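# Gently close the footlocker lid over three cartons

## Task

Get the footlocker's lid completely closed with all three cartons inside it, and keep the footlocker upright. The task fails if the lid drops shut from more than slightly open or is slammed, or if the footlocker tips over or ends up tilted. The result must hold by itself: anything that stays in place only because the robot is holding it does not count.

## Robot and tools

ROBOT. The robot is a Hello Robot Stretch 3 with a single arm. It has a two-wheeled base (0.33 m long, 0.34 m wide), a lift that slides up and down a mast, and a telescoping arm that reaches out to the robot's right side. A wrist with yaw, pitch and roll carries a two-finger gripper. The base cannot move sideways, so the gripper is moved forward or back by driving the base. Turning in place pivots about the point midway between the drive wheels, 0.05 m behind the front edge. With the arm retracted and the wrist folded, that turn sweeps a circle of radius 0.28 m. An unfolded, level gripper reaches beyond that circle. The head carries head_camera and nav_camera, which are aimed together by head_pan_rad and head_tilt_rad. wrist_camera rides on the gripper.

FRAMES. The base frame has its origin on the floor between the drive wheels, with x forward, y to the left and z up. hand_pose is reported in this frame at the point where the closed fingertips meet. The odometry frame is the base frame as it was at the start. Heading is positive to the left and ranges from -3.142 to 3.142.

execute_actions takes "actions", a list that runs in order. An empty list just returns the current state and images. Each action may hold:
- "robot": a single command, a queue of up to 8 commands run one after another, or {"stop": true}. A stop brakes every motion and clears the queue.
- "steps": how long the action lasts, 1 to 450 control steps at 30 per second. {"steps": n} on its own simply waits.
- "until": a condition that ends the action early.
If any value is invalid or out of range, the whole call is rejected and nothing in it runs.

A command may contain "base", "joints" and "contact_limits".
- "base" holds exactly one key. {"translate_m": d} is a straight drive of d metres, measured from where the base is when the command starts; forward is positive and |d| is at most 1. {"rotate_rad": d} is a turn in place by d radians; left (counter-clockwise) is positive and |d| is at most 3.2. Both are offsets, not places to go to.
- "joints" maps joint names to absolute targets. Any joint left out keeps its previous target. The ranges are:
  - lift_m 0 to 1.1 m: arm height on the mast.
  - arm_m 0 to 0.52 m: extension.
  - wrist_yaw_rad -1.345 to 4.42: 0 points along the arm, positive swings toward the front, 3.0 folds over the base.
  - wrist_pitch_rad -1.57 to 0.451: 0 is level, negative tips the fingertips down.
  - wrist_roll_rad -2.911 to 2.911: at 0 the fingers are side by side.
  - gripper_m -0.089 to 0.179: larger is wider. The real fingertip gap is about 0.007 m smaller when nearly shut and 0.025 m smaller when fully open.
  - head_pan_rad -3.953 to 1.73: 0 faces forward, positive turns left, -1.57 looks along the arm.
  - head_tilt_rad -1.53 to 0.419: negative looks down.
- "contact_limits": {"arm_m": e}, where e is an effort percentage from 1 to 100. The arm stops when its effort reaches about e. Lower values are gentler, but a very low value stops the arm at once. The limit applies until the next arm_m command.

Inside a queue, {"pause_s": s} waits s seconds, at most 15. A queue moves to its next command only after every motion in the previous one ends "done". For the base and gripper, "off_target" also lets it continue. Any other ending drops the rest of the queue. A new command takes over immediately, even mid-motion, and discards the remainder of an older queue. Motions keep running while you think.

UNTIL. {"robot": {"status": "ended"}} becomes true once nothing reports "moving" and no queue is running. You can also compare individual fields, for example {"lift_m": [">", 0.3]} or {"arm_m_status": ["!=", "moving"]}. The operators are =, !=, <, <=, > and >=. Valid fields include each joint's reading, its _goal and its _status, plus base_status, x, y, heading, translate_m, rotate_rad, refusals, queue and queue_left. {"any": {"status": "ended"}} fires as soon as any one motion or the queue finishes.

RESULTS. Each result includes:
- base_status, with the distance moved so far and its goal.
- joint_goals, joint_status and measured_speeds.
- The number of refusals, the queue state and queue_left.

Possible status words are moving, done, off_target, contact_stop, time_out, stopped, not_commanded and torque_fault. "done" means the motion reached its target within a tolerance, so do not wait for an exact "=" match. "done" does not tell you whether the gripper is holding anything.

The result also reports:
- base_odometry, from the wheels, which counts slipping as travel.
- turned_by_wheels and turned_by_imu.
- base_tilt in degrees (forward and right are positive), with a fixed offset error of up to about 4 degrees.
- motor_effort as a percentage, with the peak in brackets.
- lidar_m: 12 sectors of 30 degrees each, starting straight ahead and going counter-clockwise, in a plane 0.17 m above the floor.
- wrist_depth_mm and head_depth_mm as 7x7 median-depth grids. The head grid is in the camera's sideways orientation.
- Lines starting with "robot.on_its_own", "refused:", "dropped:" and "replaced:", which explain changes the robot made itself, slack or switched-off joints, and lean warnings.

Images from all cameras come at the end of each call. Camera calibration data is provided, with small per-scene errors.

zoom_image takes "camera" (head_camera, nav_camera or wrist_camera) and "region" [x0, y0, x1, y1] in pixels of that camera's latest image, with the origin at the top left. The region can be at most 504 by 504.

finished_scene takes "scene", the number of the current scene. It ends that scene permanently and reports whether the task succeeded. Before calling it, wait until every motion has stopped. Anything still moving afterwards keeps going briefly and is then braked, possibly short of its target.

SPEED AND SAFETY.
- Full base speed (0.30 m/s, 1.9 rad/s) requires lift_m below 0.30, arm_m below 0.03 and wrist_yaw_rad above 2.54. Otherwise the base is limited to 0.10 m/s and 0.63 rad/s.
- Fold or unfold the wrist only with lift_m between 0.32 and 0.95, wrist_pitch_rad at -0.4 and roll near 0.
- With yaw below -0.4, keep pitch at -0.5 or lower.
- The arm and lift stop on firm contact (contact_stop) and then go slack until their next command.
- The base and wrist have no contact stop. Wrist servos overloaded for several seconds switch off for 10 s (torque_fault).
- The robot can tip if it pushes on something rigid with the gripper higher than about 0.45 m, pushes again after a contact_stop, or drives while gripping or pushing something that cannot move. If it leans, reverse the last move in small steps, free the gripper, and if needed lower lift_m to about 0.2.
- Gripping: send a gripper_m smaller than the object's width. To release, open at least 0.02 wider than where the fingertips first touched.

Avoid dropping objects, hitting or pushing things hard, and knocking anything over. Lower the lid under control all the way down; never let it fall. Loose objects may get a brief push from outside now and then.

Each tool is called as name(argument=value, ...) on one line, values as JSON.

## Session

execute_actions(actions=[])

Scene clock: 0.00 s.
robot.base_odometry: x=+0.000 y=+0.000 heading=+0.000 (m, m, rad; robot's odometry frame)
robot.turned_by_wheels: +0.000 (rad since the last result)
robot.turned_by_imu: +0.000 (rad since the last result)
robot.base_tilt: forward=+0.7 right=-0.2 (deg)
robot.lidar_m: 2.02 1.66 1.49 1.53 1.86 2.77 2.79 1.73 1.55 2.27 2.22 1.51
robot.head_depth_mm: 1831 1842 1831 1843 1848 1625 1195 / 1882 1919 1906 1899 1918 1623 1250 / 1959 1964 1951 1957 1983 1610 1944 / 1980 2060 2023 2052 2045 1580 2027 / 1994 2138 2102 2117 2119 1567 2096 / 2025 2237 2235 2228 2237 1539 2160 / 2025 2195 2226 2280 2280 1636 2061
robot.base_status: not_commanded
robot.joint_positions: lift_m=+0.569 arm_m=-0.002 wrist_yaw_rad=+2.921 wrist_pitch_rad=-0.557 wrist_roll_rad=+0.000 gripper_m=+0.037 head_pan_rad=-0.020 head_tilt_rad=+0.010
robot.joint_goals: lift_m=+0.569 arm_m=-0.002 wrist_yaw_rad=+2.921 wrist_pitch_rad=-0.557 wrist_roll_rad=+0.000 gripper_m=+0.037 head_pan_rad=-0.020 head_tilt_rad=+0.010
robot.joint_status: lift_m=not_commanded arm_m=not_commanded wrist_yaw_rad=not_commanded wrist_pitch_rad=not_commanded wrist_roll_rad=not_commanded gripper_m=not_commanded head_pan_rad=not_commanded head_tilt_rad=not_commanded
robot.measured_speeds: translate_m=+0.000 rotate_rad=+0.000 lift_m=+0.000 arm_m=+0.000 wrist_yaw_rad=+0.000 wrist_pitch_rad=+0.000 wrist_roll_rad=+0.000 head_pan_rad=+0.000 head_tilt_rad=+0.000
robot: refusals=0 queue=idle queue_left=0
robot.motor_effort: left_wheel=-1 right_wheel=+0 lift_m=+18 arm_m=-1 wrist_yaw_rad=+0 wrist_pitch_rad=+5 wrist_roll_rad=+0 gripper_m=+0 head_pan_rad=+0 head_tilt_rad=+1 (%)
robot.hand_pose: x=+0.0237 y=+0.0573 z=+0.5522 quat_wxyz=(+0.269, +0.697, +0.119, +0.655) (m; robot's base frame)
robot.wrist_depth_mm: - - - - - - - / - - - - - - - / - - - - - - - / - - - - - - - / 903 895 924 912 912 907 911 / 771 774 - 779 782 773 780 / 682 679 674 701 681 682 681
pictures: head_camera (sideways: a quarter turn clockwise sets it upright), nav_camera (sideways: a quarter turn counterclockwise sets it upright), wrist_camera
Images, in order (width x height): head_camera 896x504, nav_camera 672x504, wrist_camera 644x364.

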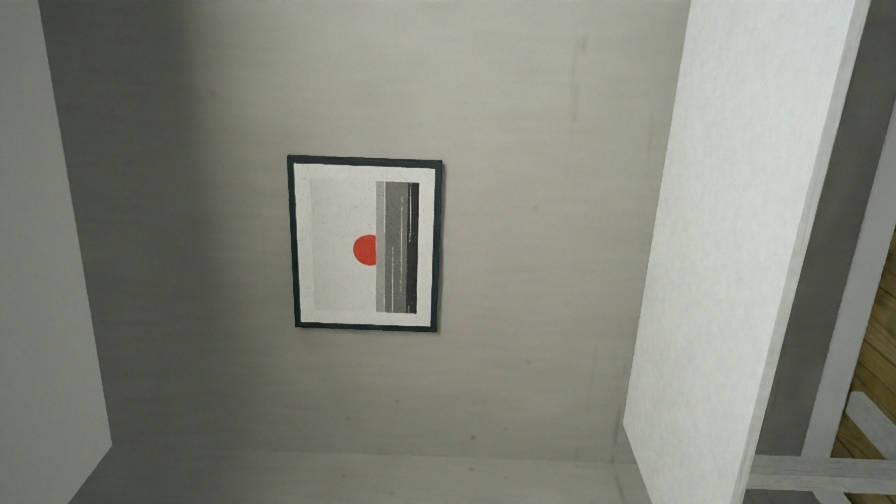

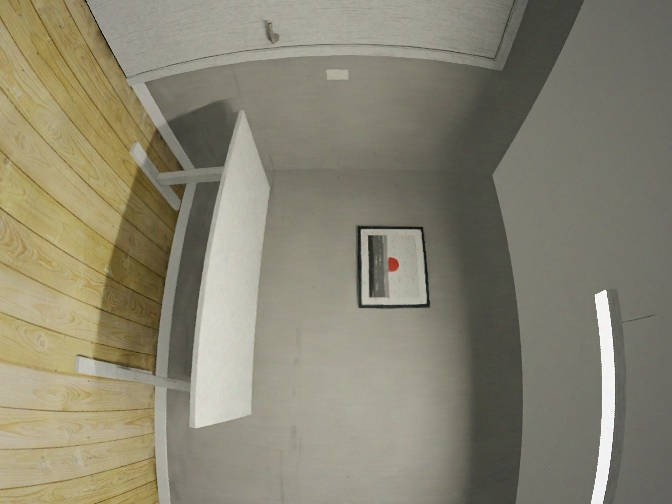

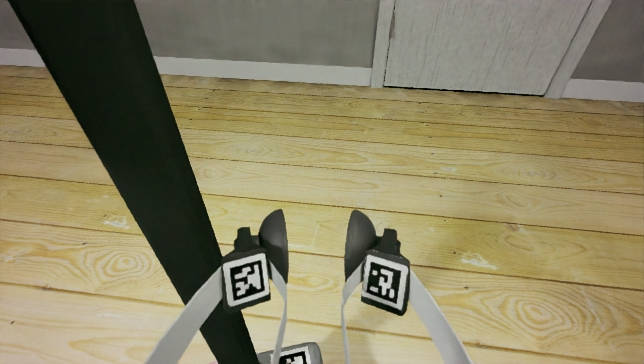

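execute_actions(actions=[{"robot":{"joints":{"head_pan_rad":-2.3,"head_tilt_rad":-0.6}},"steps":150,"until":{"robot":{"status":"ended"}}}])

Scene clock: 3.10 s.
robot.base_odometry: x=+0.000 y=+0.000 heading=+0.000 (m, m, rad; robot's odometry frame)
robot.turned_by_wheels: +0.000 (rad since the last result)
robot.turned_by_imu: +0.000 (rad since the last result)
robot.base_tilt: forward=+0.7 right=-0.1 (deg)
robot.lidar_m: 2.02 1.66 1.49 1.52 1.86 2.78 2.79 1.73 1.55 2.27 2.22 1.51
robot.head_depth_mm: 2211 2432 2736 2224 1790 1477 1248 / 2150 2367 2643 2173 1774 1460 1249 / 2081 2277 2385 2005 1758 1463 1244 / 2000 2197 2357 1965 1766 1458 1247 / 1958 2125 2278 1870 1755 1456 1239 / 1910 2091 2222 1875 1757 1454 1243 / 1849 2006 2229 2205 1753 1449 1239
robot.base_status: not_commanded
robot.joint_positions: lift_m=+0.569 arm_m=-0.002 wrist_yaw_rad=+2.921 wrist_pitch_rad=-0.557 wrist_roll_rad=+0.000 gripper_m=+0.037 head_pan_rad=-2.293 head_tilt_rad=-0.592
robot.joint_goals: lift_m=+0.569 arm_m=-0.002 wrist_yaw_rad=+2.921 wrist_pitch_rad=-0.557 wrist_roll_rad=+0.000 gripper_m=+0.037 head_pan_rad=-2.300 head_tilt_rad=-0.600
robot.joint_status: lift_m=not_commanded arm_m=not_commanded wrist_yaw_rad=not_commanded wrist_pitch_rad=not_commanded wrist_roll_rad=not_commanded gripper_m=not_commanded head_pan_rad=done head_tilt_rad=done
robot.measured_speeds: translate_m=+0.000 rotate_rad=+0.000 lift_m=+0.000 arm_m=+0.000 wrist_yaw_rad=+0.000 wrist_pitch_rad=+0.000 wrist_roll_rad=+0.000 head_pan_rad=+0.000 head_tilt_rad=+0.000
robot: refusals=0 queue=done queue_left=0
robot.motor_effort: left_wheel=-1(1) right_wheel=+1(0) lift_m=+18(18) arm_m=-1(0) wrist_yaw_rad=+0(2) wrist_pitch_rad=+5(5) wrist_roll_rad=+0(0) gripper_m=+0(1) head_pan_rad=-2(26) head_tilt_rad=-4(28) (%)
robot.hand_pose: x=+0.0237 y=+0.0573 z=+0.5522 quat_wxyz=(+0.269, +0.697, +0.119, +0.655) (m; robot's base frame)
robot.wrist_depth_mm: - - - - - - - / - - - - - - - / - - - - - - - / - - - - - - - / 885 898 927 906 917 901 903 / 765 781 - 772 784 781 775 / 685 673 669 691 685 682 676
pictures: head_camera (sideways: a quarter turn clockwise sets it upright), nav_camera (sideways: a quarter turn counterclockwise sets it upright), wrist_camera
camera_calibration (this result's frames):
head_camera: T_world_to_cam=[[0.337115, 0.453135, -0.825241, 1.08576], [0.779315, -0.626116, -0.0254422, 0.0346686], [-0.528225, -0.634545, -0.564208, 0.697956], [0, 0, 0, 1]] pos_world=[-0.0243654, -0.0274033, 1.29069]
nav_camera: T_world_to_cam=[[-0.377306, -0.448212, 0.810399, -1.01527], [-0.756634, 0.653773, 0.00931225, 0.0474252], [-0.533991, -0.609662, -0.585804, 0.720538], [0, 0, 0, 1]] pos_world=[0.0375758, -0.0467786, 1.24443]
wrist_camera: T_world_to_cam=[[0.975817, -0.217739, -0.0192773, -0.00310816], [-0.158704, -0.645071, -0.74746, 0.49031], [0.150316, 0.732444, -0.664027, 0.48877], [0, 0, 0, 1]] pos_world=[0.00737724, -0.0423886, 0.690983]
Images, in order (width x height): head_camera 896x504, nav_camera 672x504, wrist_camera 644x364.

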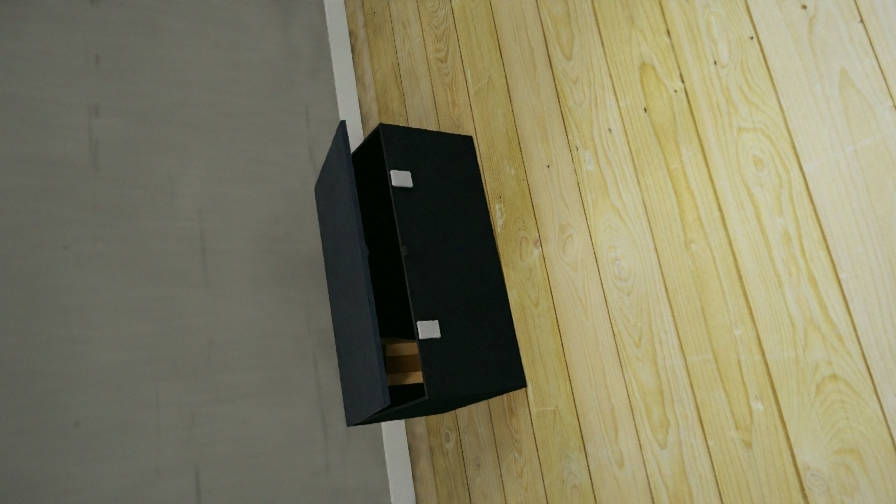

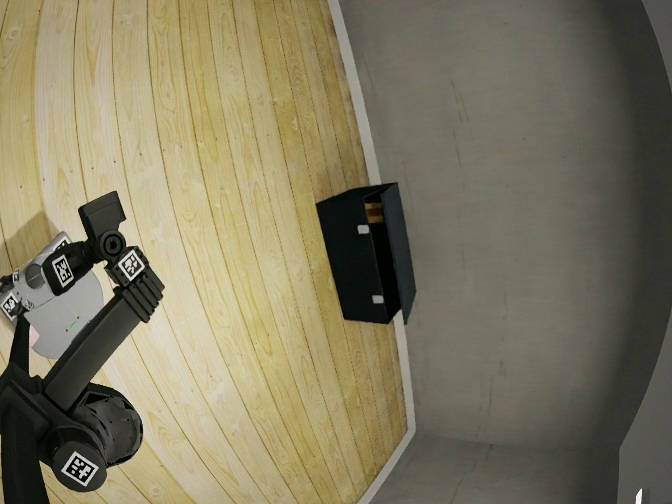

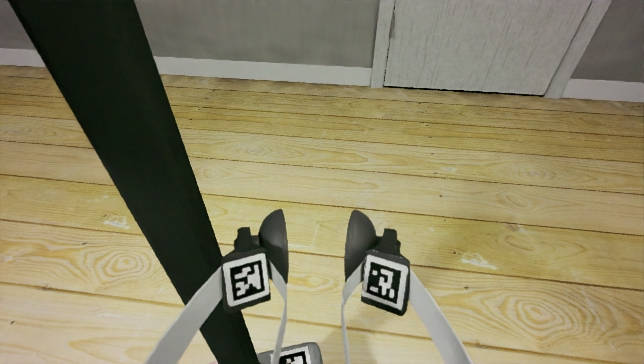

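execute_actions(actions=[{"robot":[{"joints":{"lift_m":0.27,"wrist_pitch_rad":-0.4}},{"base":{"rotate_rad":0.907}},{"base":{"translate_m":-0.97}},{"base":{"rotate_rad":-1.227},"joints":{"head_pan_rad":-1.6,"head_tilt_rad":-0.9}},{"joints":{"lift_m":0.5}},{"joints":{"wrist_yaw_rad":0,"wrist_pitch_rad":-0.2,"gripper_m":0}}],"steps":450,"until":{"robot":{"status":"ended"}}},{"steps":200,"until":{"robot":{"status":"ended"}}}])

Scene clock: 26.17 s.
robot.base_odometry: x=-0.598 y=-0.764 heading=-0.320 (m, m, rad; robot's odometry frame)
robot.turned_by_wheels: -0.320 (rad since the last result)
robot.turned_by_imu: -0.329 (rad since the last result)
robot.base_tilt: forward=+0.7 right=-0.2 (deg)
robot.lidar_m: 2.31 2.01 2.49 2.44 2.54 2.55 2.46 0.90 0.65 0.62 1.40 1.95
robot.head_depth_mm: 1198 1374 1511 1094 1259 1247 1123 / 1199 1384 1522 1104 1259 1248 - / 1210 1392 1544 1097 1264 1240 - / 1219 1401 1531 1101 1206 1275 1128 / 1216 1407 1592 1139 1317 1245 1116 / 1224 1419 1688 1593 1397 1247 1116 / 1227 1416 1687 1597 1391 1239 1123
robot.base_status: done (rotate_rad -1.2269 of -1.2270)
robot.joint_positions: lift_m=+0.500 arm_m=-0.002 wrist_yaw_rad=+0.003 wrist_pitch_rad=-0.225 wrist_roll_rad=+0.000 gripper_m=+0.000 head_pan_rad=-1.607 head_tilt_rad=-0.889
robot.joint_goals: lift_m=+0.500 arm_m=-0.002 wrist_yaw_rad=+0.000 wrist_pitch_rad=-0.200 wrist_roll_rad=+0.000 gripper_m=+0.000 head_pan_rad=-1.600 head_tilt_rad=-0.900
robot.joint_status: lift_m=done arm_m=not_commanded wrist_yaw_rad=done wrist_pitch_rad=done wrist_roll_rad=not_commanded gripper_m=done head_pan_rad=done head_tilt_rad=done
robot.measured_speeds: translate_m=+0.000 rotate_rad=+0.000 lift_m=+0.000 arm_m=+0.000 wrist_yaw_rad=+0.000 wrist_pitch_rad=+0.000 wrist_roll_rad=+0.000 head_pan_rad=+0.000 head_tilt_rad=+0.000
robot: refusals=0 queue=done queue_left=0
robot.motor_effort: left_wheel=+2(14) right_wheel=-3(11) lift_m=+22(19) arm_m=-1(1) wrist_yaw_rad=-3(3) wrist_pitch_rad=+10(10) wrist_roll_rad=+0(0) gripper_m=-1(80) head_pan_rad=+3(28) head_tilt_rad=-4(21) (%)
robot.hand_pose: x=-0.0208 y=-0.3869 z=+0.5578 quat_wxyz=(+0.703, +0.081, -0.702, -0.079) (m; robot's base frame)
robot.wrist_depth_mm: - - - 1000 - 981 987 / - - - - - - - / - - - - - - - / - - - 690 700 698 - / - - 707 502 972 957 698 / 988 996 600 - 489 492 491 / 794 788 518 515 515 519 519
pictures: head_camera (sideways: a quarter turn clockwise sets it upright), nav_camera (sideways: a quarter turn counterclockwise sets it upright), wrist_camera
camera_calibration (this result's frames):
head_camera: T_world_to_cam=[[-0.0182652, 0.780771, -0.624551, 0.826368], [0.999833, 0.0144819, -0.0111361, 0.0146913], [0.00034999, -0.62465, -0.780905, 0.976586], [0, 0, 0, 1]] pos_world=[0.0000630873, -0.0353923, 1.27889]
nav_camera: T_world_to_cam=[[-0.0157625, -0.797078, 0.603671, -0.748067], [-0.999682, 0.0244384, 0.00616526, 0.0530079], [-0.0196669, -0.603382, -0.79721, 0.992359], [0, 0, 0, 1]] pos_world=[0.0607163, 0.00120806, 1.24238]
wrist_camera: T_world_to_cam=[[-0.999786, -0.0106908, -0.0176998, -0.0182044], [0.0122356, 0.384176, -0.923179, 0.700744], [0.0166694, -0.923198, -0.383963, 0.0249015], [0, 0, 0, 1]] pos_world=[-0.0271896, -0.246415, 0.656151]
Images, in order (width x height): head_camera 896x504, nav_camera 672x504, wrist_camera 644x364.

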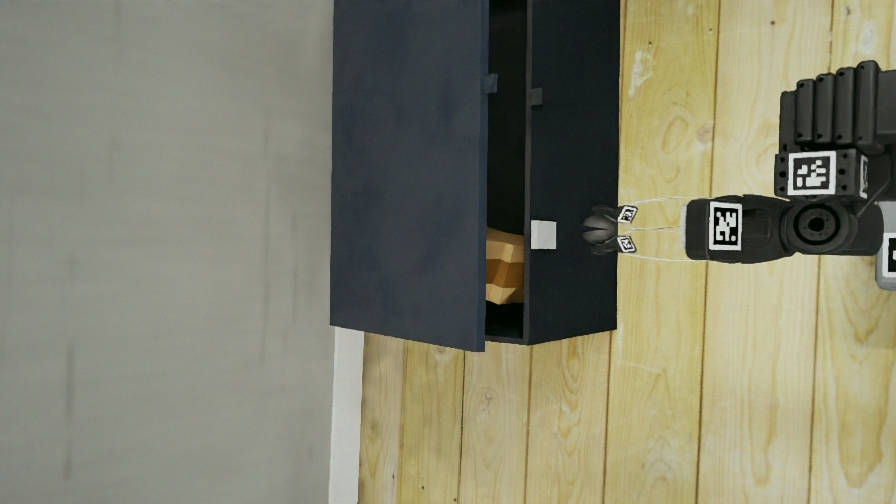

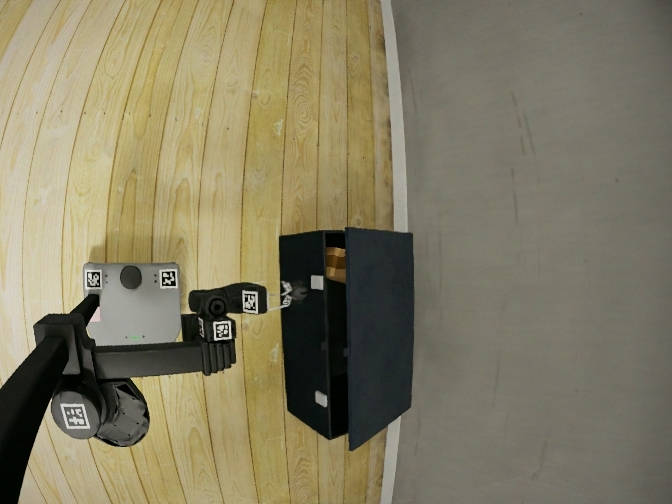

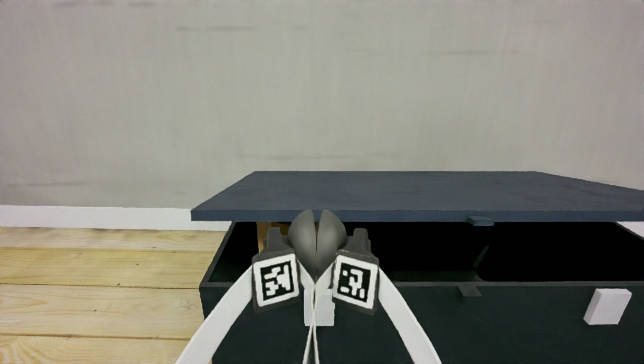

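execute_actions(actions=[{"robot":[{"base":{"translate_m":-0.12},"joints":{"lift_m":0.30,"wrist_pitch_rad":-0.1}},{"joints":{"arm_m":0.29}},{"joints":{"lift_m":0.48,"arm_m":0.36}},{"joints":{"lift_m":0.52,"arm_m":0.5}}],"steps":450,"until":{"robot":{"status":"ended"}}}])

Scene clock: 44.37 s.
robot.base_odometry: x=-0.712 y=-0.726 heading=-0.320 (m, m, rad; robot's odometry frame)
robot.turned_by_wheels: +0.000 (rad since the last result)
robot.turned_by_imu: -0.001 (rad since the last result)
robot.base_tilt: forward=+0.6 right=-0.1 (deg)
robot.lidar_m: 2.44 2.11 2.51 2.44 2.55 2.42 2.35 1.85 0.65 0.62 0.64 1.94
robot.head_depth_mm: 1191 1317 1257 1519 1261 1254 1121 / 1200 1324 1255 1524 1228 1267 - / 1201 1329 1093 1540 1267 1250 1141 / 1211 1336 1264 1521 1273 1242 1130 / 1221 1344 1270 1185 1244 1246 1117 / 1218 1347 1348 1353 1325 1241 1121 / 1218 1416 1700 1595 1393 1245 1118
robot.base_status: done (translate_m -0.1200 of -0.1200)
robot.joint_positions: lift_m=+0.520 arm_m=+0.499 wrist_yaw_rad=+0.002 wrist_pitch_rad=-0.130 wrist_roll_rad=+0.000 gripper_m=+0.000 head_pan_rad=-1.607 head_tilt_rad=-0.889
robot.joint_goals: lift_m=+0.520 arm_m=+0.500 wrist_yaw_rad=+0.000 wrist_pitch_rad=-0.100 wrist_roll_rad=+0.000 gripper_m=+0.000 head_pan_rad=-1.600 head_tilt_rad=-0.900
robot.joint_status: lift_m=done arm_m=done wrist_yaw_rad=done wrist_pitch_rad=done wrist_roll_rad=not_commanded gripper_m=done head_pan_rad=done head_tilt_rad=done
robot.measured_speeds: translate_m=+0.000 rotate_rad=+0.000 lift_m=+0.000 arm_m=+0.000 wrist_yaw_rad=+0.000 wrist_pitch_rad=+0.000 wrist_roll_rad=+0.000 head_pan_rad=+0.000 head_tilt_rad=+0.000
robot: refusals=0 queue=done queue_left=0
robot.motor_effort: left_wheel=+3(5) right_wheel=-4(8) lift_m=+22(25) arm_m=+5(5) wrist_yaw_rad=-3(3) wrist_pitch_rad=+12(40) wrist_roll_rad=+0(0) gripper_m=-1(2) head_pan_rad=+2(3) head_tilt_rad=-6(4) (%)
robot.hand_pose: x=-0.0210 y=-0.8953 z=+0.6012 quat_wxyz=(+0.706, +0.047, -0.705, -0.046) (m; robot's base frame)
robot.wrist_depth_mm: 103 104 104 104 104 104 105 / 117 117 117 118 118 118 118 / 134 134 134 135 135 136 136 / 157 158 158 159 159 159 160 / 189 190 192 181 193 194 194 / 240 241 236 - 245 246 248 / 327 330 332 334 337 339 342
pictures: head_camera (sideways: a quarter turn clockwise sets it upright), nav_camera (sideways: a quarter turn counterclockwise sets it upright), wrist_camera
camera_calibration (this result's frames):
head_camera: T_world_to_cam=[[-0.0182973, 0.78077, -0.624551, 0.826368], [0.999833, 0.0145231, -0.0111361, 0.0146913], [0.00037568, -0.62465, -0.780905, 0.976586], [0, 0, 0, 1]] pos_world=[0.0000645429, -0.0353925, 1.27889]
nav_camera: T_world_to_cam=[[-0.0157298, -0.797079, 0.603671, -0.748067], [-0.999683, 0.0243973, 0.00616526, 0.0530079], [-0.0196421, -0.603383, -0.79721, 0.992359], [0, 0, 0, 1]] pos_world=[0.0607162, 0.00121031, 1.24238]
wrist_camera: T_world_to_cam=[[-0.999792, -0.0114748, -0.0168667, -0.0242698], [0.0127278, 0.295262, -0.955332, 0.875904], [0.0159423, -0.955347, -0.295055, -0.510031], [0, 0, 0, 1]] pos_world=[-0.0272821, -0.746157, 0.685882]
Images, in order (width x height): head_camera 896x504, nav_camera 672x504, wrist_camera 644x364.

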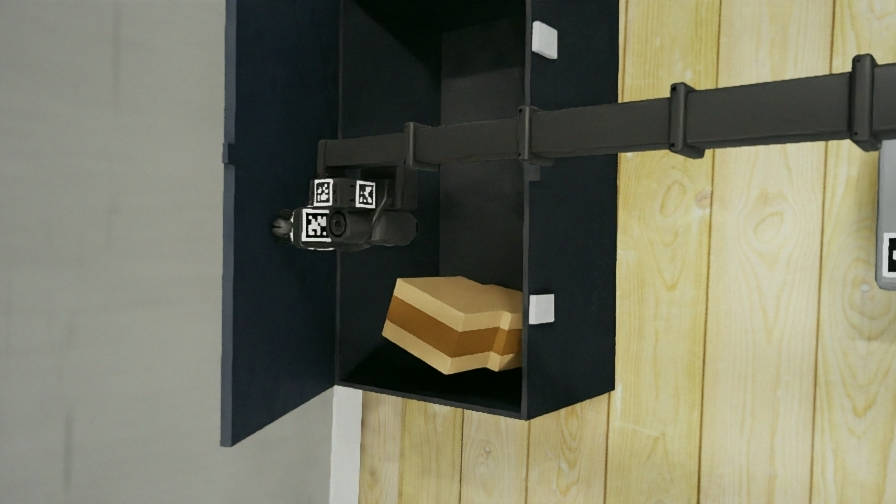

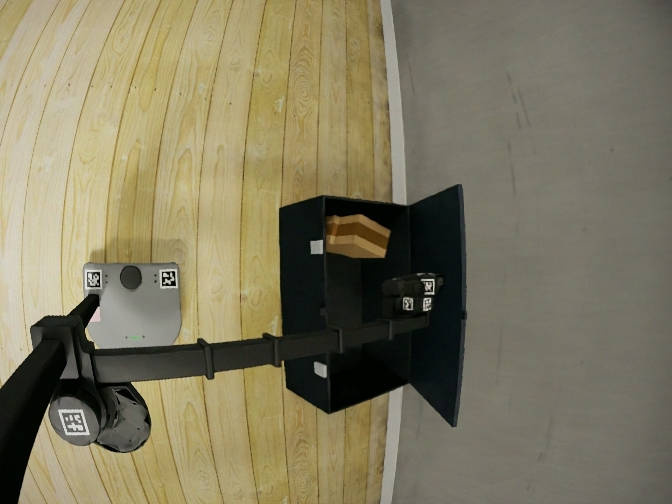

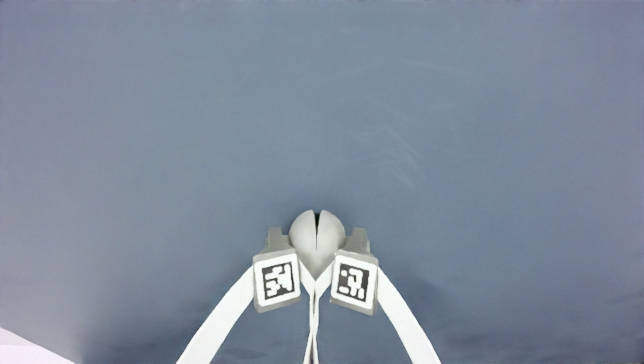

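execute_actions(actions=[{"robot":[{"base":{"translate_m":0.26}},{"joints":{"lift_m":0.42,"arm_m":0.42}},{"joints":{"lift_m":0.30,"wrist_pitch_rad":-0.25}}],"steps":450,"until":{"robot":{"status":"ended"}}}])

execute_actions(actions=[{"robot":[{"base":{"translate_m":-0.27}},{"joints":{"lift_m":0.5,"arm_m":0.48,"wrist_pitch_rad":-0.1}}],"steps":450,"until":{"robot":{"status":"ended"}}}])

Scene clock: 58.97 s.
robot.base_odometry: x=-0.465 y=-0.808 heading=-0.320 (m, m, rad; robot's odometry frame)
robot.turned_by_wheels: +0.000 (rad since the last result)
robot.turned_by_imu: +0.001 (rad since the last result)
robot.base_tilt: forward=+0.6 right=-0.1 (deg)
robot.lidar_m: 2.17 1.87 2.50 2.42 2.55 2.70 2.60 0.90 0.67 0.64 1.40 1.94
robot.head_depth_mm: 1198 1385 1507 1141 1225 1250 1126 / 1204 1393 1519 1143 1238 1252 1121 / 1205 1398 1543 1096 1303 1252 1130 / 1214 1407 1588 1507 1333 1247 1133 / 1221 1418 1687 1604 1399 1242 1118 / 1223 1423 1696 1600 1396 1248 1119 / 1222 1436 1699 1606 1393 1240 1124
robot.base_status: done (translate_m +0.2600 of +0.2600)
robot.joint_positions: lift_m=+0.314 arm_m=+0.420 wrist_yaw_rad=+0.002 wrist_pitch_rad=-0.211 wrist_roll_rad=-0.003 gripper_m=+0.000 head_pan_rad=-1.607 head_tilt_rad=-0.890
robot.joint_goals: lift_m=+0.314 arm_m=+0.420 wrist_yaw_rad=+0.000 wrist_pitch_rad=-0.250 wrist_roll_rad=-0.003 gripper_m=+0.000 head_pan_rad=-1.600 head_tilt_rad=-0.900
robot.joint_status: lift_m=contact_stop arm_m=done wrist_yaw_rad=done wrist_pitch_rad=done wrist_roll_rad=not_commanded gripper_m=done head_pan_rad=done head_tilt_rad=done
robot.measured_speeds: translate_m=+0.000 rotate_rad=+0.000 lift_m=+0.005 arm_m=+0.000 wrist_yaw_rad=+0.000 wrist_pitch_rad=+0.000 wrist_roll_rad=+0.000 head_pan_rad=+0.000 head_tilt_rad=+0.000
robot: refusals=0 queue=dropped queue_left=0
robot.on_its_own: lift_m is slack since a contact_stop, until your next command for it (your +0.300 is given up)
robot.motor_effort: left_wheel=+4(7) right_wheel=-6(15) lift_m=+14(19) arm_m=+5(5) wrist_yaw_rad=-2(16) wrist_pitch_rad=-16(38) wrist_roll_rad=+2(3) gripper_m=-2(4) head_pan_rad=+3(3) head_tilt_rad=-4(4) (%)
robot.hand_pose: x=-0.0209 y=-0.8100 z=+0.3758 quat_wxyz=(+0.705, +0.076, -0.702, -0.074) (m; robot's base frame)
robot.wrist_depth_mm: 626 620 613 606 604 603 600 / 660 653 648 647 645 637 630 / 702 692 695 681 681 670 662 / 757 739 705 158 162 167 171 / 794 81 73 74 75 76 77 / - 51 52 52 51 51 51 / - - - - - - -
pictures: head_camera (sideways: a quarter turn clockwise sets it upright), nav_camera (sideways: a quarter turn counterclockwise sets it upright), wrist_camera
camera_calibration (this result's frames):
head_camera: T_world_to_cam=[[-0.0184568, 0.781566, -0.62355, 0.825065], [0.99983, 0.0147783, -0.0110712, 0.0146068], [0.000562164, -0.623648, -0.781705, 0.977625], [0, 0, 0, 1]] pos_world=[0.0000741323, -0.0353645, 1.27885]
nav_camera: T_world_to_cam=[[-0.0155653, -0.797856, 0.602648, -0.746735], [-0.999689, 0.0241484, 0.00615027, 0.0530274], [-0.01946, -0.602365, -0.797984, 0.993364], [0, 0, 0, 1]] pos_world=[0.0607187, 0.00129977, 1.24238]
wrist_camera: T_world_to_cam=[[-0.999832, -0.0110362, -0.0146225, -0.0275125], [0.00947363, 0.371697, -0.928306, 0.687018], [0.0156801, -0.928288, -0.37153, -0.444316], [0, 0, 0, 1]] pos_world=[-0.0270496, -0.668119, 0.472284]
Images, in order (width x height): head_camera 896x504, nav_camera 672x504, wrist_camera 644x364.

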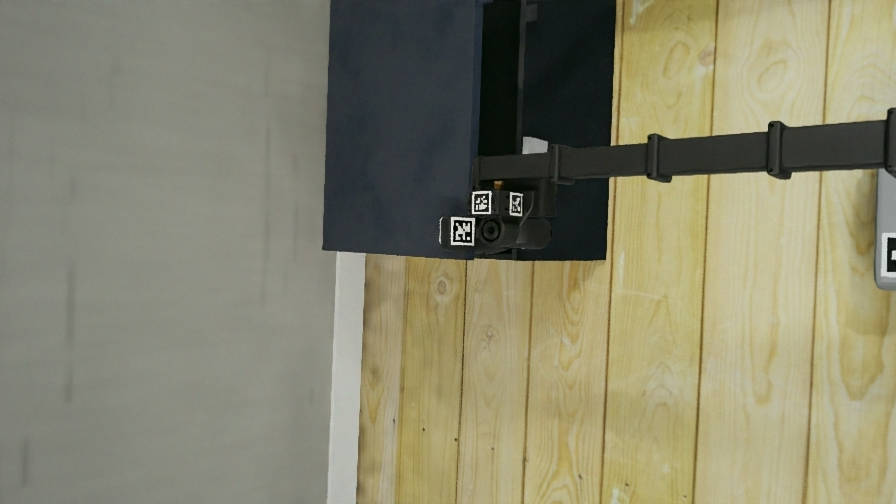

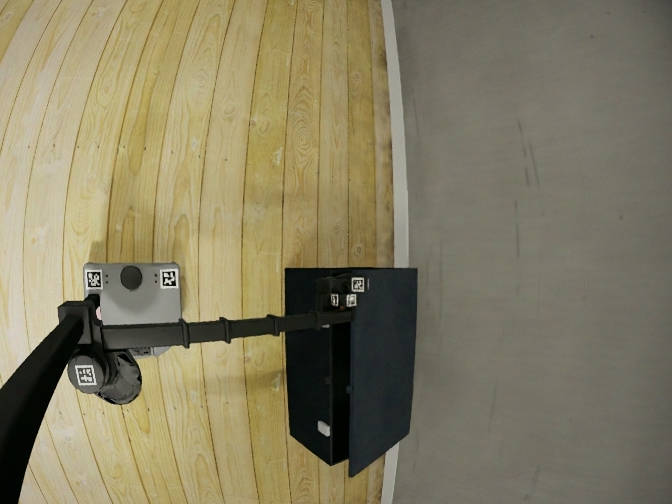

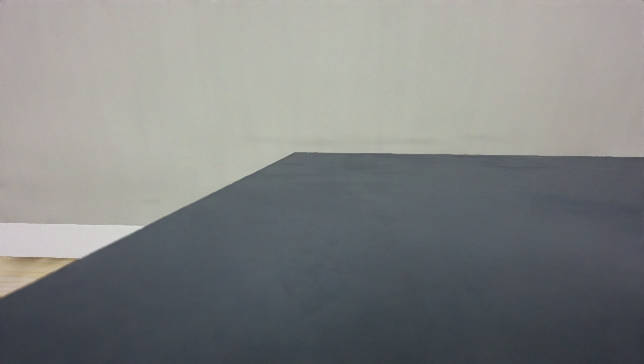

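Scene clock: 65.47 s.
robot.base_odometry: x=-0.721 y=-0.724 heading=-0.320 (m, m, rad; robot's odometry frame)
robot.turned_by_wheels: +0.000 (rad since the last result)
robot.turned_by_imu: +0.177 (rad since the last result)
robot.base_tilt: forward=-0.2 right=+1.3 (deg)
robot.lidar_m: 2.11 2.70 2.48 2.47 2.76 2.37 2.36 0.76 0.64 0.64 1.47 2.37
robot.head_depth_mm: 1129 1305 1431 1470 1193 1230 1114 / 1154 1328 1458 1481 1195 1256 - / 1169 1362 1514 1365 1232 1233 1131 / 1205 1393 1535 1257 1274 1236 1126 / 1230 1436 1671 1516 1338 1238 1117 / 1260 1478 1731 1573 1388 1236 1115 / 1290 1519 1747 1584 1393 1244 1120
robot.base_status: done (translate_m -0.2700 of -0.2700)
robot.joint_positions: lift_m=+0.499 arm_m=+0.480 wrist_yaw_rad=+0.088 wrist_pitch_rad=-0.482 wrist_roll_rad=+0.015 gripper_m=+0.000 head_pan_rad=-1.606 head_tilt_rad=-0.890
robot.joint_goals: lift_m=+0.500 arm_m=+0.480 wrist_yaw_rad=+0.081 wrist_pitch_rad=-0.100 wrist_roll_rad=+0.015 gripper_m=+0.000 head_pan_rad=-1.600 head_tilt_rad=-0.900
robot.joint_status: lift_m=done arm_m=done wrist_yaw_rad=done wrist_pitch_rad=off_target wrist_roll_rad=not_commanded gripper_m=done head_pan_rad=done head_tilt_rad=done
robot.measured_speeds: translate_m=+0.000 rotate_rad=+0.000 lift_m=+0.000 arm_m=+0.000 wrist_yaw_rad=+0.000 wrist_pitch_rad=+0.000 wrist_roll_rad=+0.000 head_pan_rad=+0.000 head_tilt_rad=+0.000
robot: refusals=0 queue=dropped queue_left=0
robot.on_its_own: wrist_yaw_rad is held at +0.081, not at your +0.000, by its stall guard, which is not easing now
robot.motor_effort: left_wheel=-2(53) right_wheel=+1(78) lift_m=+30(31) arm_m=-4(13) wrist_yaw_rad=-7(86) wrist_pitch_rad=+98(98) wrist_roll_rad=-7(9) gripper_m=-5(9) head_pan_rad=+2(3) head_tilt_rad=-3(4) (%)
robot.hand_pose: x=-0.0026 y=-0.8403 z=+0.4978 quat_wxyz=(+0.688, +0.198, -0.684, -0.140) (m; robot's base frame)
robot.wrist_depth_mm: 732 665 607 564 517 479 455 / 849 766 679 618 572 529 494 / 992 866 784 694 634 585 545 / 116 117 143 184 258 598 582 / - 67 73 83 95 112 136 / - 50 51 54 59 64 72 / - - - - 47 49 51
pictures: head_camera (sideways: a quarter turn clockwise sets it upright), nav_camera (sideways: a quarter turn counterclockwise sets it upright), wrist_camera
camera_calibration (this result's frames):
head_camera: T_world_to_cam=[[-0.018644, 0.78156, -0.623552, 0.825069], [0.999826, 0.0150177, -0.0110713, 0.014607], [0.000711456, -0.62365, -0.781704, 0.977622], [0, 0, 0, 1]] pos_world=[0.0000826001, -0.035366, 1.27885]
nav_camera: T_world_to_cam=[[-0.0153742, -0.797858, 0.602649, -0.746739], [-0.999695, 0.023909, 0.0061503, 0.0530274], [-0.0193158, -0.602371, -0.797982, 0.993361], [0, 0, 0, 1]] pos_world=[0.0607183, 0.00131271, 1.24238]
wrist_camera: T_world_to_cam=[[-0.995966, -0.0833626, -0.0332147, -0.059217], [-0.0242211, 0.606133, -0.794994, 0.9419], [0.0864053, -0.790982, -0.605707, -0.19537], [0, 0, 0, 1]] pos_world=[-0.0192833, -0.730387, 0.628501]
Images, in order (width x height): head_camera 896x504, nav_camera 672x504, wrist_camera 644x364.

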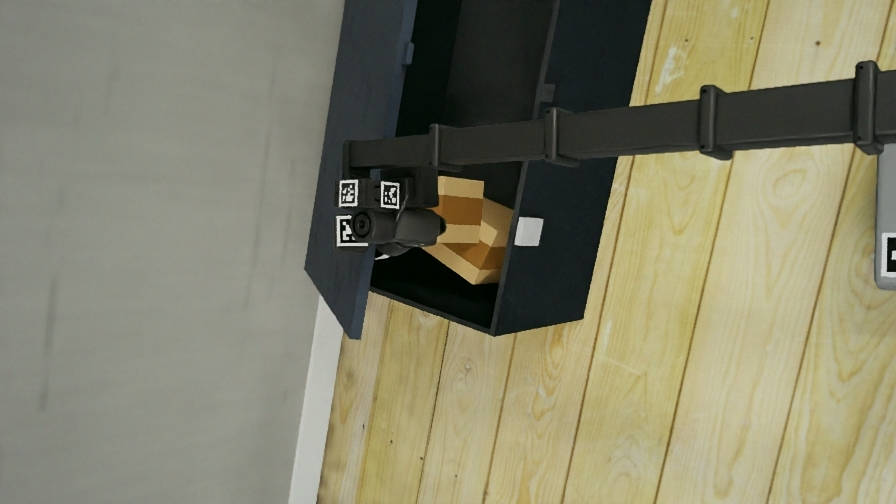

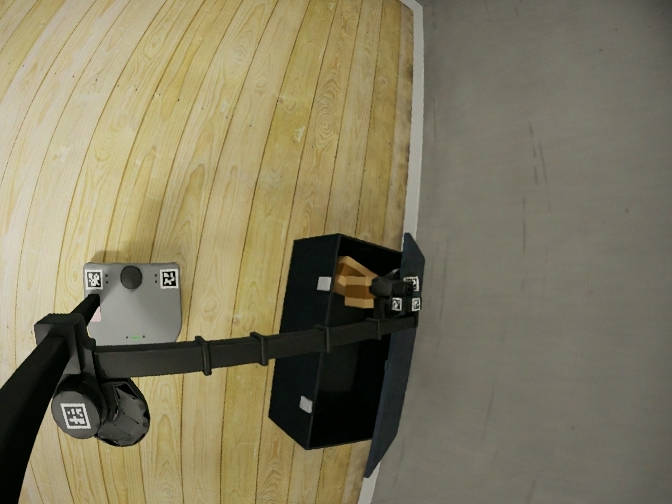

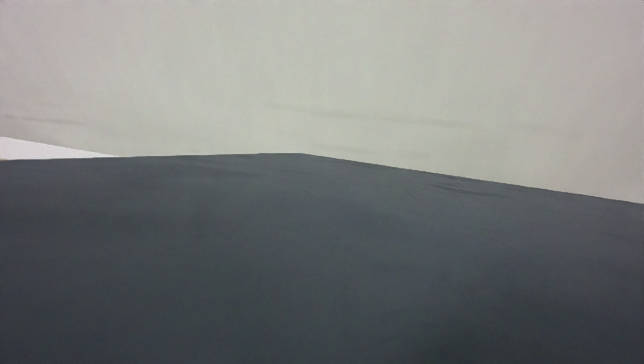

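execute_actions(actions=[{"robot":[{"joints":{"lift_m":0.46,"arm_m":0.33,"wrist_pitch_rad":-0.2,"wrist_yaw_rad":0}},{"joints":{"lift_m":0.52,"wrist_pitch_rad":-0.1,"arm_m":0.37}},{"joints":{"arm_m":0.5}}],"steps":450,"until":{"robot":{"status":"ended"}}}])

Scene clock: 70.93 s.
robot.base_odometry: x=-0.721 y=-0.724 heading=-0.320 (m, m, rad; robot's odometry frame)
robot.turned_by_wheels: +0.000 (rad since the last result)
robot.turned_by_imu: +0.063 (rad since the last result)
robot.base_tilt: forward=+0.6 right=-0.2 (deg)
robot.lidar_m: 2.12 2.82 2.47 2.46 2.73 2.36 2.36 0.74 0.64 0.64 1.52 2.43
robot.head_depth_mm: 1144 1306 1469 1112 1194 1247 1125 / 1174 1348 1475 1474 1195 1257 - / 1206 1397 1345 1087 1323 1236 1122 / 1238 1437 1561 1264 1315 1239 1131 / 1275 1486 1731 1596 1363 1239 1119 / 1324 1552 1767 1593 1387 1241 1122 / 1364 1597 1816 1589 1394 1234 1116
robot.base_status: done (translate_m -0.2700 of -0.2700)
robot.joint_positions: lift_m=+0.460 arm_m=+0.330 wrist_yaw_rad=+0.004 wrist_pitch_rad=-0.289 wrist_roll_rad=+0.005 gripper_m=+0.000 head_pan_rad=-1.605 head_tilt_rad=-0.896
robot.joint_goals: lift_m=+0.460 arm_m=+0.330 wrist_yaw_rad=+0.000 wrist_pitch_rad=-0.200 wrist_roll_rad=+0.005 gripper_m=+0.000 head_pan_rad=-1.600 head_tilt_rad=-0.900
robot.joint_status: lift_m=done arm_m=done wrist_yaw_rad=done wrist_pitch_rad=off_target wrist_roll_rad=not_commanded gripper_m=done head_pan_rad=done head_tilt_rad=done
robot.measured_speeds: translate_m=+0.000 rotate_rad=+0.000 lift_m=+0.000 arm_m=+0.000 wrist_yaw_rad=+0.000 wrist_pitch_rad=+0.000 wrist_roll_rad=+0.000 head_pan_rad=+0.000 head_tilt_rad=+0.000
robot: refusals=0 queue=dropped queue_left=0
robot.on_its_own: wrist_pitch_rad is at rest, and its effort (+35) is outside its rest range (-20 to +32)
robot.motor_effort: left_wheel=+1(41) right_wheel=-3(38) lift_m=+19(30) arm_m=-5(10) wrist_yaw_rad=-4(19) wrist_pitch_rad=+35(100) wrist_roll_rad=-2(7) gripper_m=-3(6) head_pan_rad=+1(3) head_tilt_rad=-1(4) (%)
robot.hand_pose: x=-0.0206 y=-0.7141 z=+0.5026 quat_wxyz=(+0.698, +0.103, -0.701, -0.101) (m; robot's base frame)
robot.wrist_depth_mm: 889 823 762 693 651 611 579 / 971 896 822 746 698 658 616 / - 973 892 814 757 692 653 / - 169 155 147 768 724 695 / - - - 142 359 123 116 / 834 842 862 - 315 582 537 / 696 696 385 411 271 625 586
pictures: head_camera (sideways: a quarter turn clockwise sets it upright), nav_camera (sideways: a quarter turn counterclockwise sets it upright), wrist_camera
dropped: robot: command 0 of its queue: wrist_pitch_rad: off_target
camera_calibration (this result's frames):
head_camera: T_world_to_cam=[[-0.0196265, 0.785367, -0.61872, 0.818779], [0.999806, 0.0165096, -0.0107586, 0.0141999], [0.00176542, -0.618811, -0.785538, 0.982601], [0, 0, 0, 1]] pos_world=[0.000137883, -0.0352316, 1.27862]
nav_camera: T_world_to_cam=[[-0.0143641, -0.801584, 0.59771, -0.740309], [-0.99973, 0.0224469, 0.00607797, 0.0531219], [-0.0182887, -0.597461, -0.80169, 0.998175], [0, 0, 0, 1]] pos_world=[0.060729, 0.00175783, 1.24239]
wrist_camera: T_world_to_cam=[[-0.99968, -0.00880615, -0.023728, -0.0180988], [0.0173847, 0.442439, -0.89663, 0.803805], [0.0183941, -0.896755, -0.442144, -0.25021], [0, 0, 0, 1]] pos_world=[-0.0274645, -0.580172, 0.609658]
Images, in order (width x height): head_camera 896x504, nav_camera 672x504, wrist_camera 644x364.

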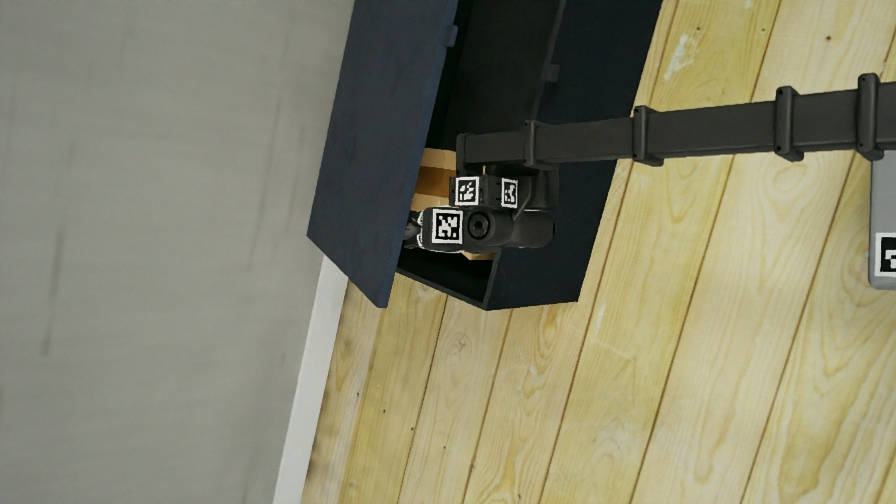

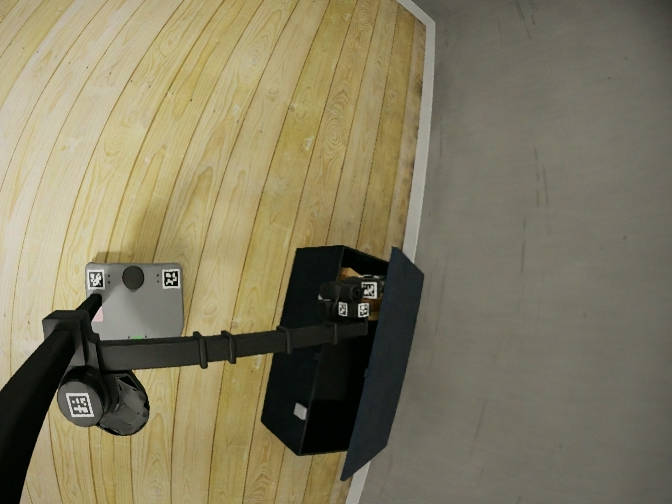

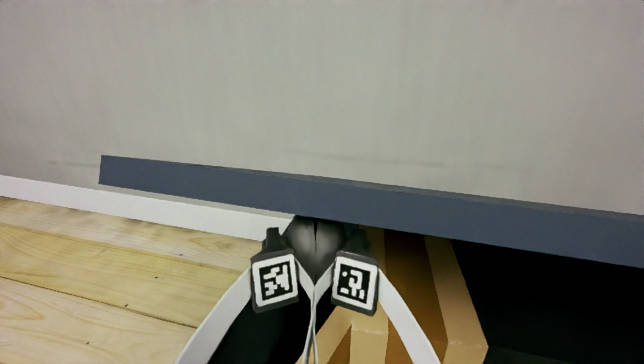

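execute_actions(actions=[{"robot":{"joints":{"arm_m":0.42,"wrist_pitch_rad":0.1}},"steps":200,"until":{"robot":{"status":"ended"}}},{"robot":{"base":{"translate_m":0.07},"joints":{"arm_m":0.5,"wrist_pitch_rad":0.45,"lift_m":0.4}},"steps":200,"until":{"robot":{"status":"ended"}}},{"robot":{"joints":{"lift_m":0.3}},"steps":200,"until":{"robot":{"status":"ended"}}}])

Scene clock: 84.30 s.
robot.base_odometry: x=-0.655 y=-0.746 heading=-0.320 (m, m, rad; robot's odometry frame)
robot.turned_by_wheels: +0.000 (rad since the last result)
robot.turned_by_imu: +0.000 (rad since the last result)
robot.base_tilt: forward=+0.8 right=-0.2 (deg)
robot.lidar_m: 2.05 2.73 2.45 2.44 2.81 2.42 2.42 0.76 0.66 0.66 1.54 2.36
robot.head_depth_mm: 1164 1323 1473 1480 1195 1244 1119 / 1200 1372 1483 1454 1230 1243 1125 / 1227 1417 1484 1256 1296 1245 1123 / 1266 1467 1713 1557 1334 1246 1133 / 1303 1514 1764 1595 1394 1242 1118 / 1336 1565 1795 1582 1395 1246 1121 / 1373 1622 1812 1596 1395 1237 1117
robot.base_status: done (translate_m +0.0700 of +0.0700)
robot.joint_positions: lift_m=+0.300 arm_m=+0.500 wrist_yaw_rad=+0.006 wrist_pitch_rad=+0.426 wrist_roll_rad=+0.004 gripper_m=+0.000 head_pan_rad=-1.605 head_tilt_rad=-0.896
robot.joint_goals: lift_m=+0.300 arm_m=+0.500 wrist_yaw_rad=+0.000 wrist_pitch_rad=+0.450 wrist_roll_rad=+0.004 gripper_m=+0.000 head_pan_rad=-1.600 head_tilt_rad=-0.900
robot.joint_status: lift_m=done arm_m=done wrist_yaw_rad=done wrist_pitch_rad=done wrist_roll_rad=not_commanded gripper_m=done head_pan_rad=done head_tilt_rad=done
robot.measured_speeds: translate_m=+0.000 rotate_rad=+0.000 lift_m=+0.000 arm_m=+0.000 wrist_yaw_rad=+0.000 wrist_pitch_rad=+0.000 wrist_roll_rad=+0.000 head_pan_rad=+0.000 head_tilt_rad=+0.000
robot: refusals=0 queue=done queue_left=0
robot.motor_effort: left_wheel=+2(7) right_wheel=-4(13) lift_m=+16(24) arm_m=+5(7) wrist_yaw_rad=-6(12) wrist_pitch_rad=+3(40) wrist_roll_rad=-2(2) gripper_m=-3(4) head_pan_rad=+2(2) head_tilt_rad=-1(1) (%)
robot.hand_pose: x=-0.0199 y=-0.8878 z=+0.5228 quat_wxyz=(+0.690, -0.147, -0.693, +0.152) (m; robot's base frame)
robot.wrist_depth_mm: - 995 886 123 117 112 107 / - 932 833 134 127 121 115 / 969 885 806 148 140 132 126 / 930 821 766 168 155 146 138 / 869 778 731 178 174 163 153 / 811 768 690 - 196 184 171 / 784 714 648 610 231 211 195
pictures: head_camera (sideways: a quarter turn clockwise sets it upright), nav_camera (sideways: a quarter turn counterclockwise sets it upright), wrist_camera
camera_calibration (this result's frames):
head_camera: T_world_to_cam=[[-0.0196269, 0.785367, -0.61872, 0.818779], [0.999806, 0.0165102, -0.0107586, 0.0141999], [0.00176579, -0.618811, -0.785538, 0.982602], [0, 0, 0, 1]] pos_world=[0.000137904, -0.0352316, 1.27862]
nav_camera: T_world_to_cam=[[-0.0143636, -0.801584, 0.59771, -0.740309], [-0.99973, 0.0224463, 0.00607797, 0.0531219], [-0.0182884, -0.597461, -0.80169, 0.998175], [0, 0, 0, 1]] pos_world=[0.060729, 0.00175787, 1.24239]
wrist_camera: T_world_to_cam=[[-0.999597, -0.0252221, -0.0129984, -0.0386294], [0.0189711, -0.253421, -0.96717, 0.317913], [0.0211, -0.967027, 0.253797, -0.823199], [0, 0, 0, 1]] pos_world=[-0.0272756, -0.716464, 0.5159]
Images, in order (width x height): head_camera 896x504, nav_camera 672x504, wrist_camera 644x364.

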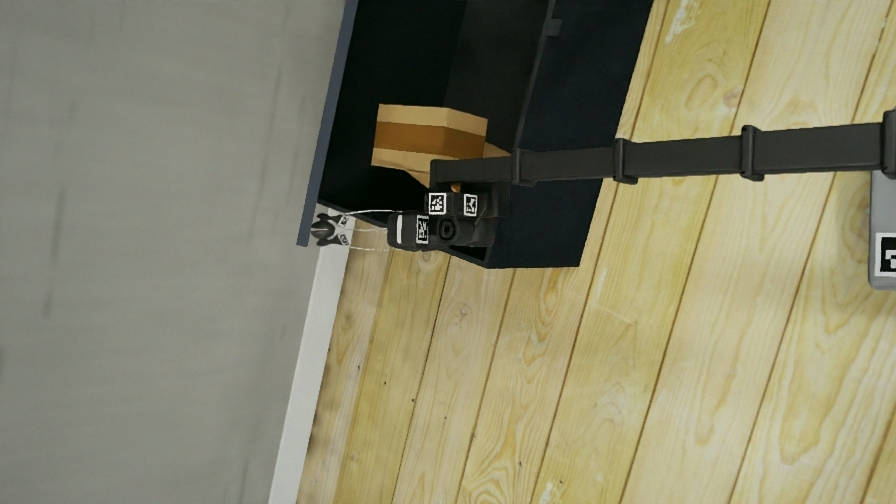

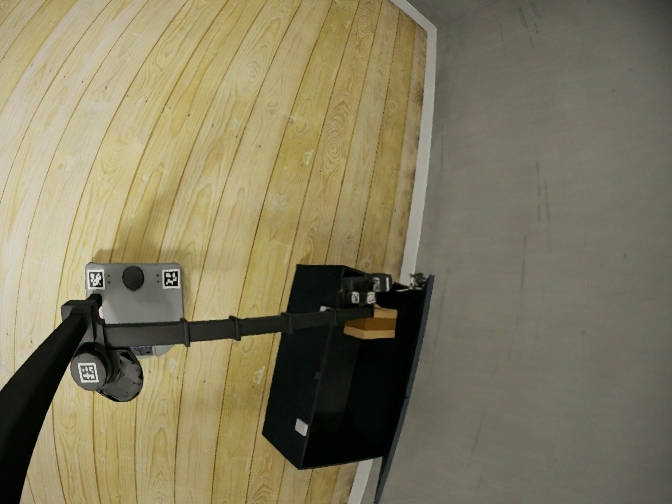

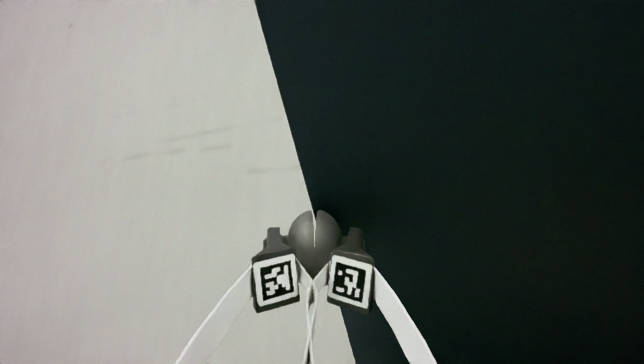

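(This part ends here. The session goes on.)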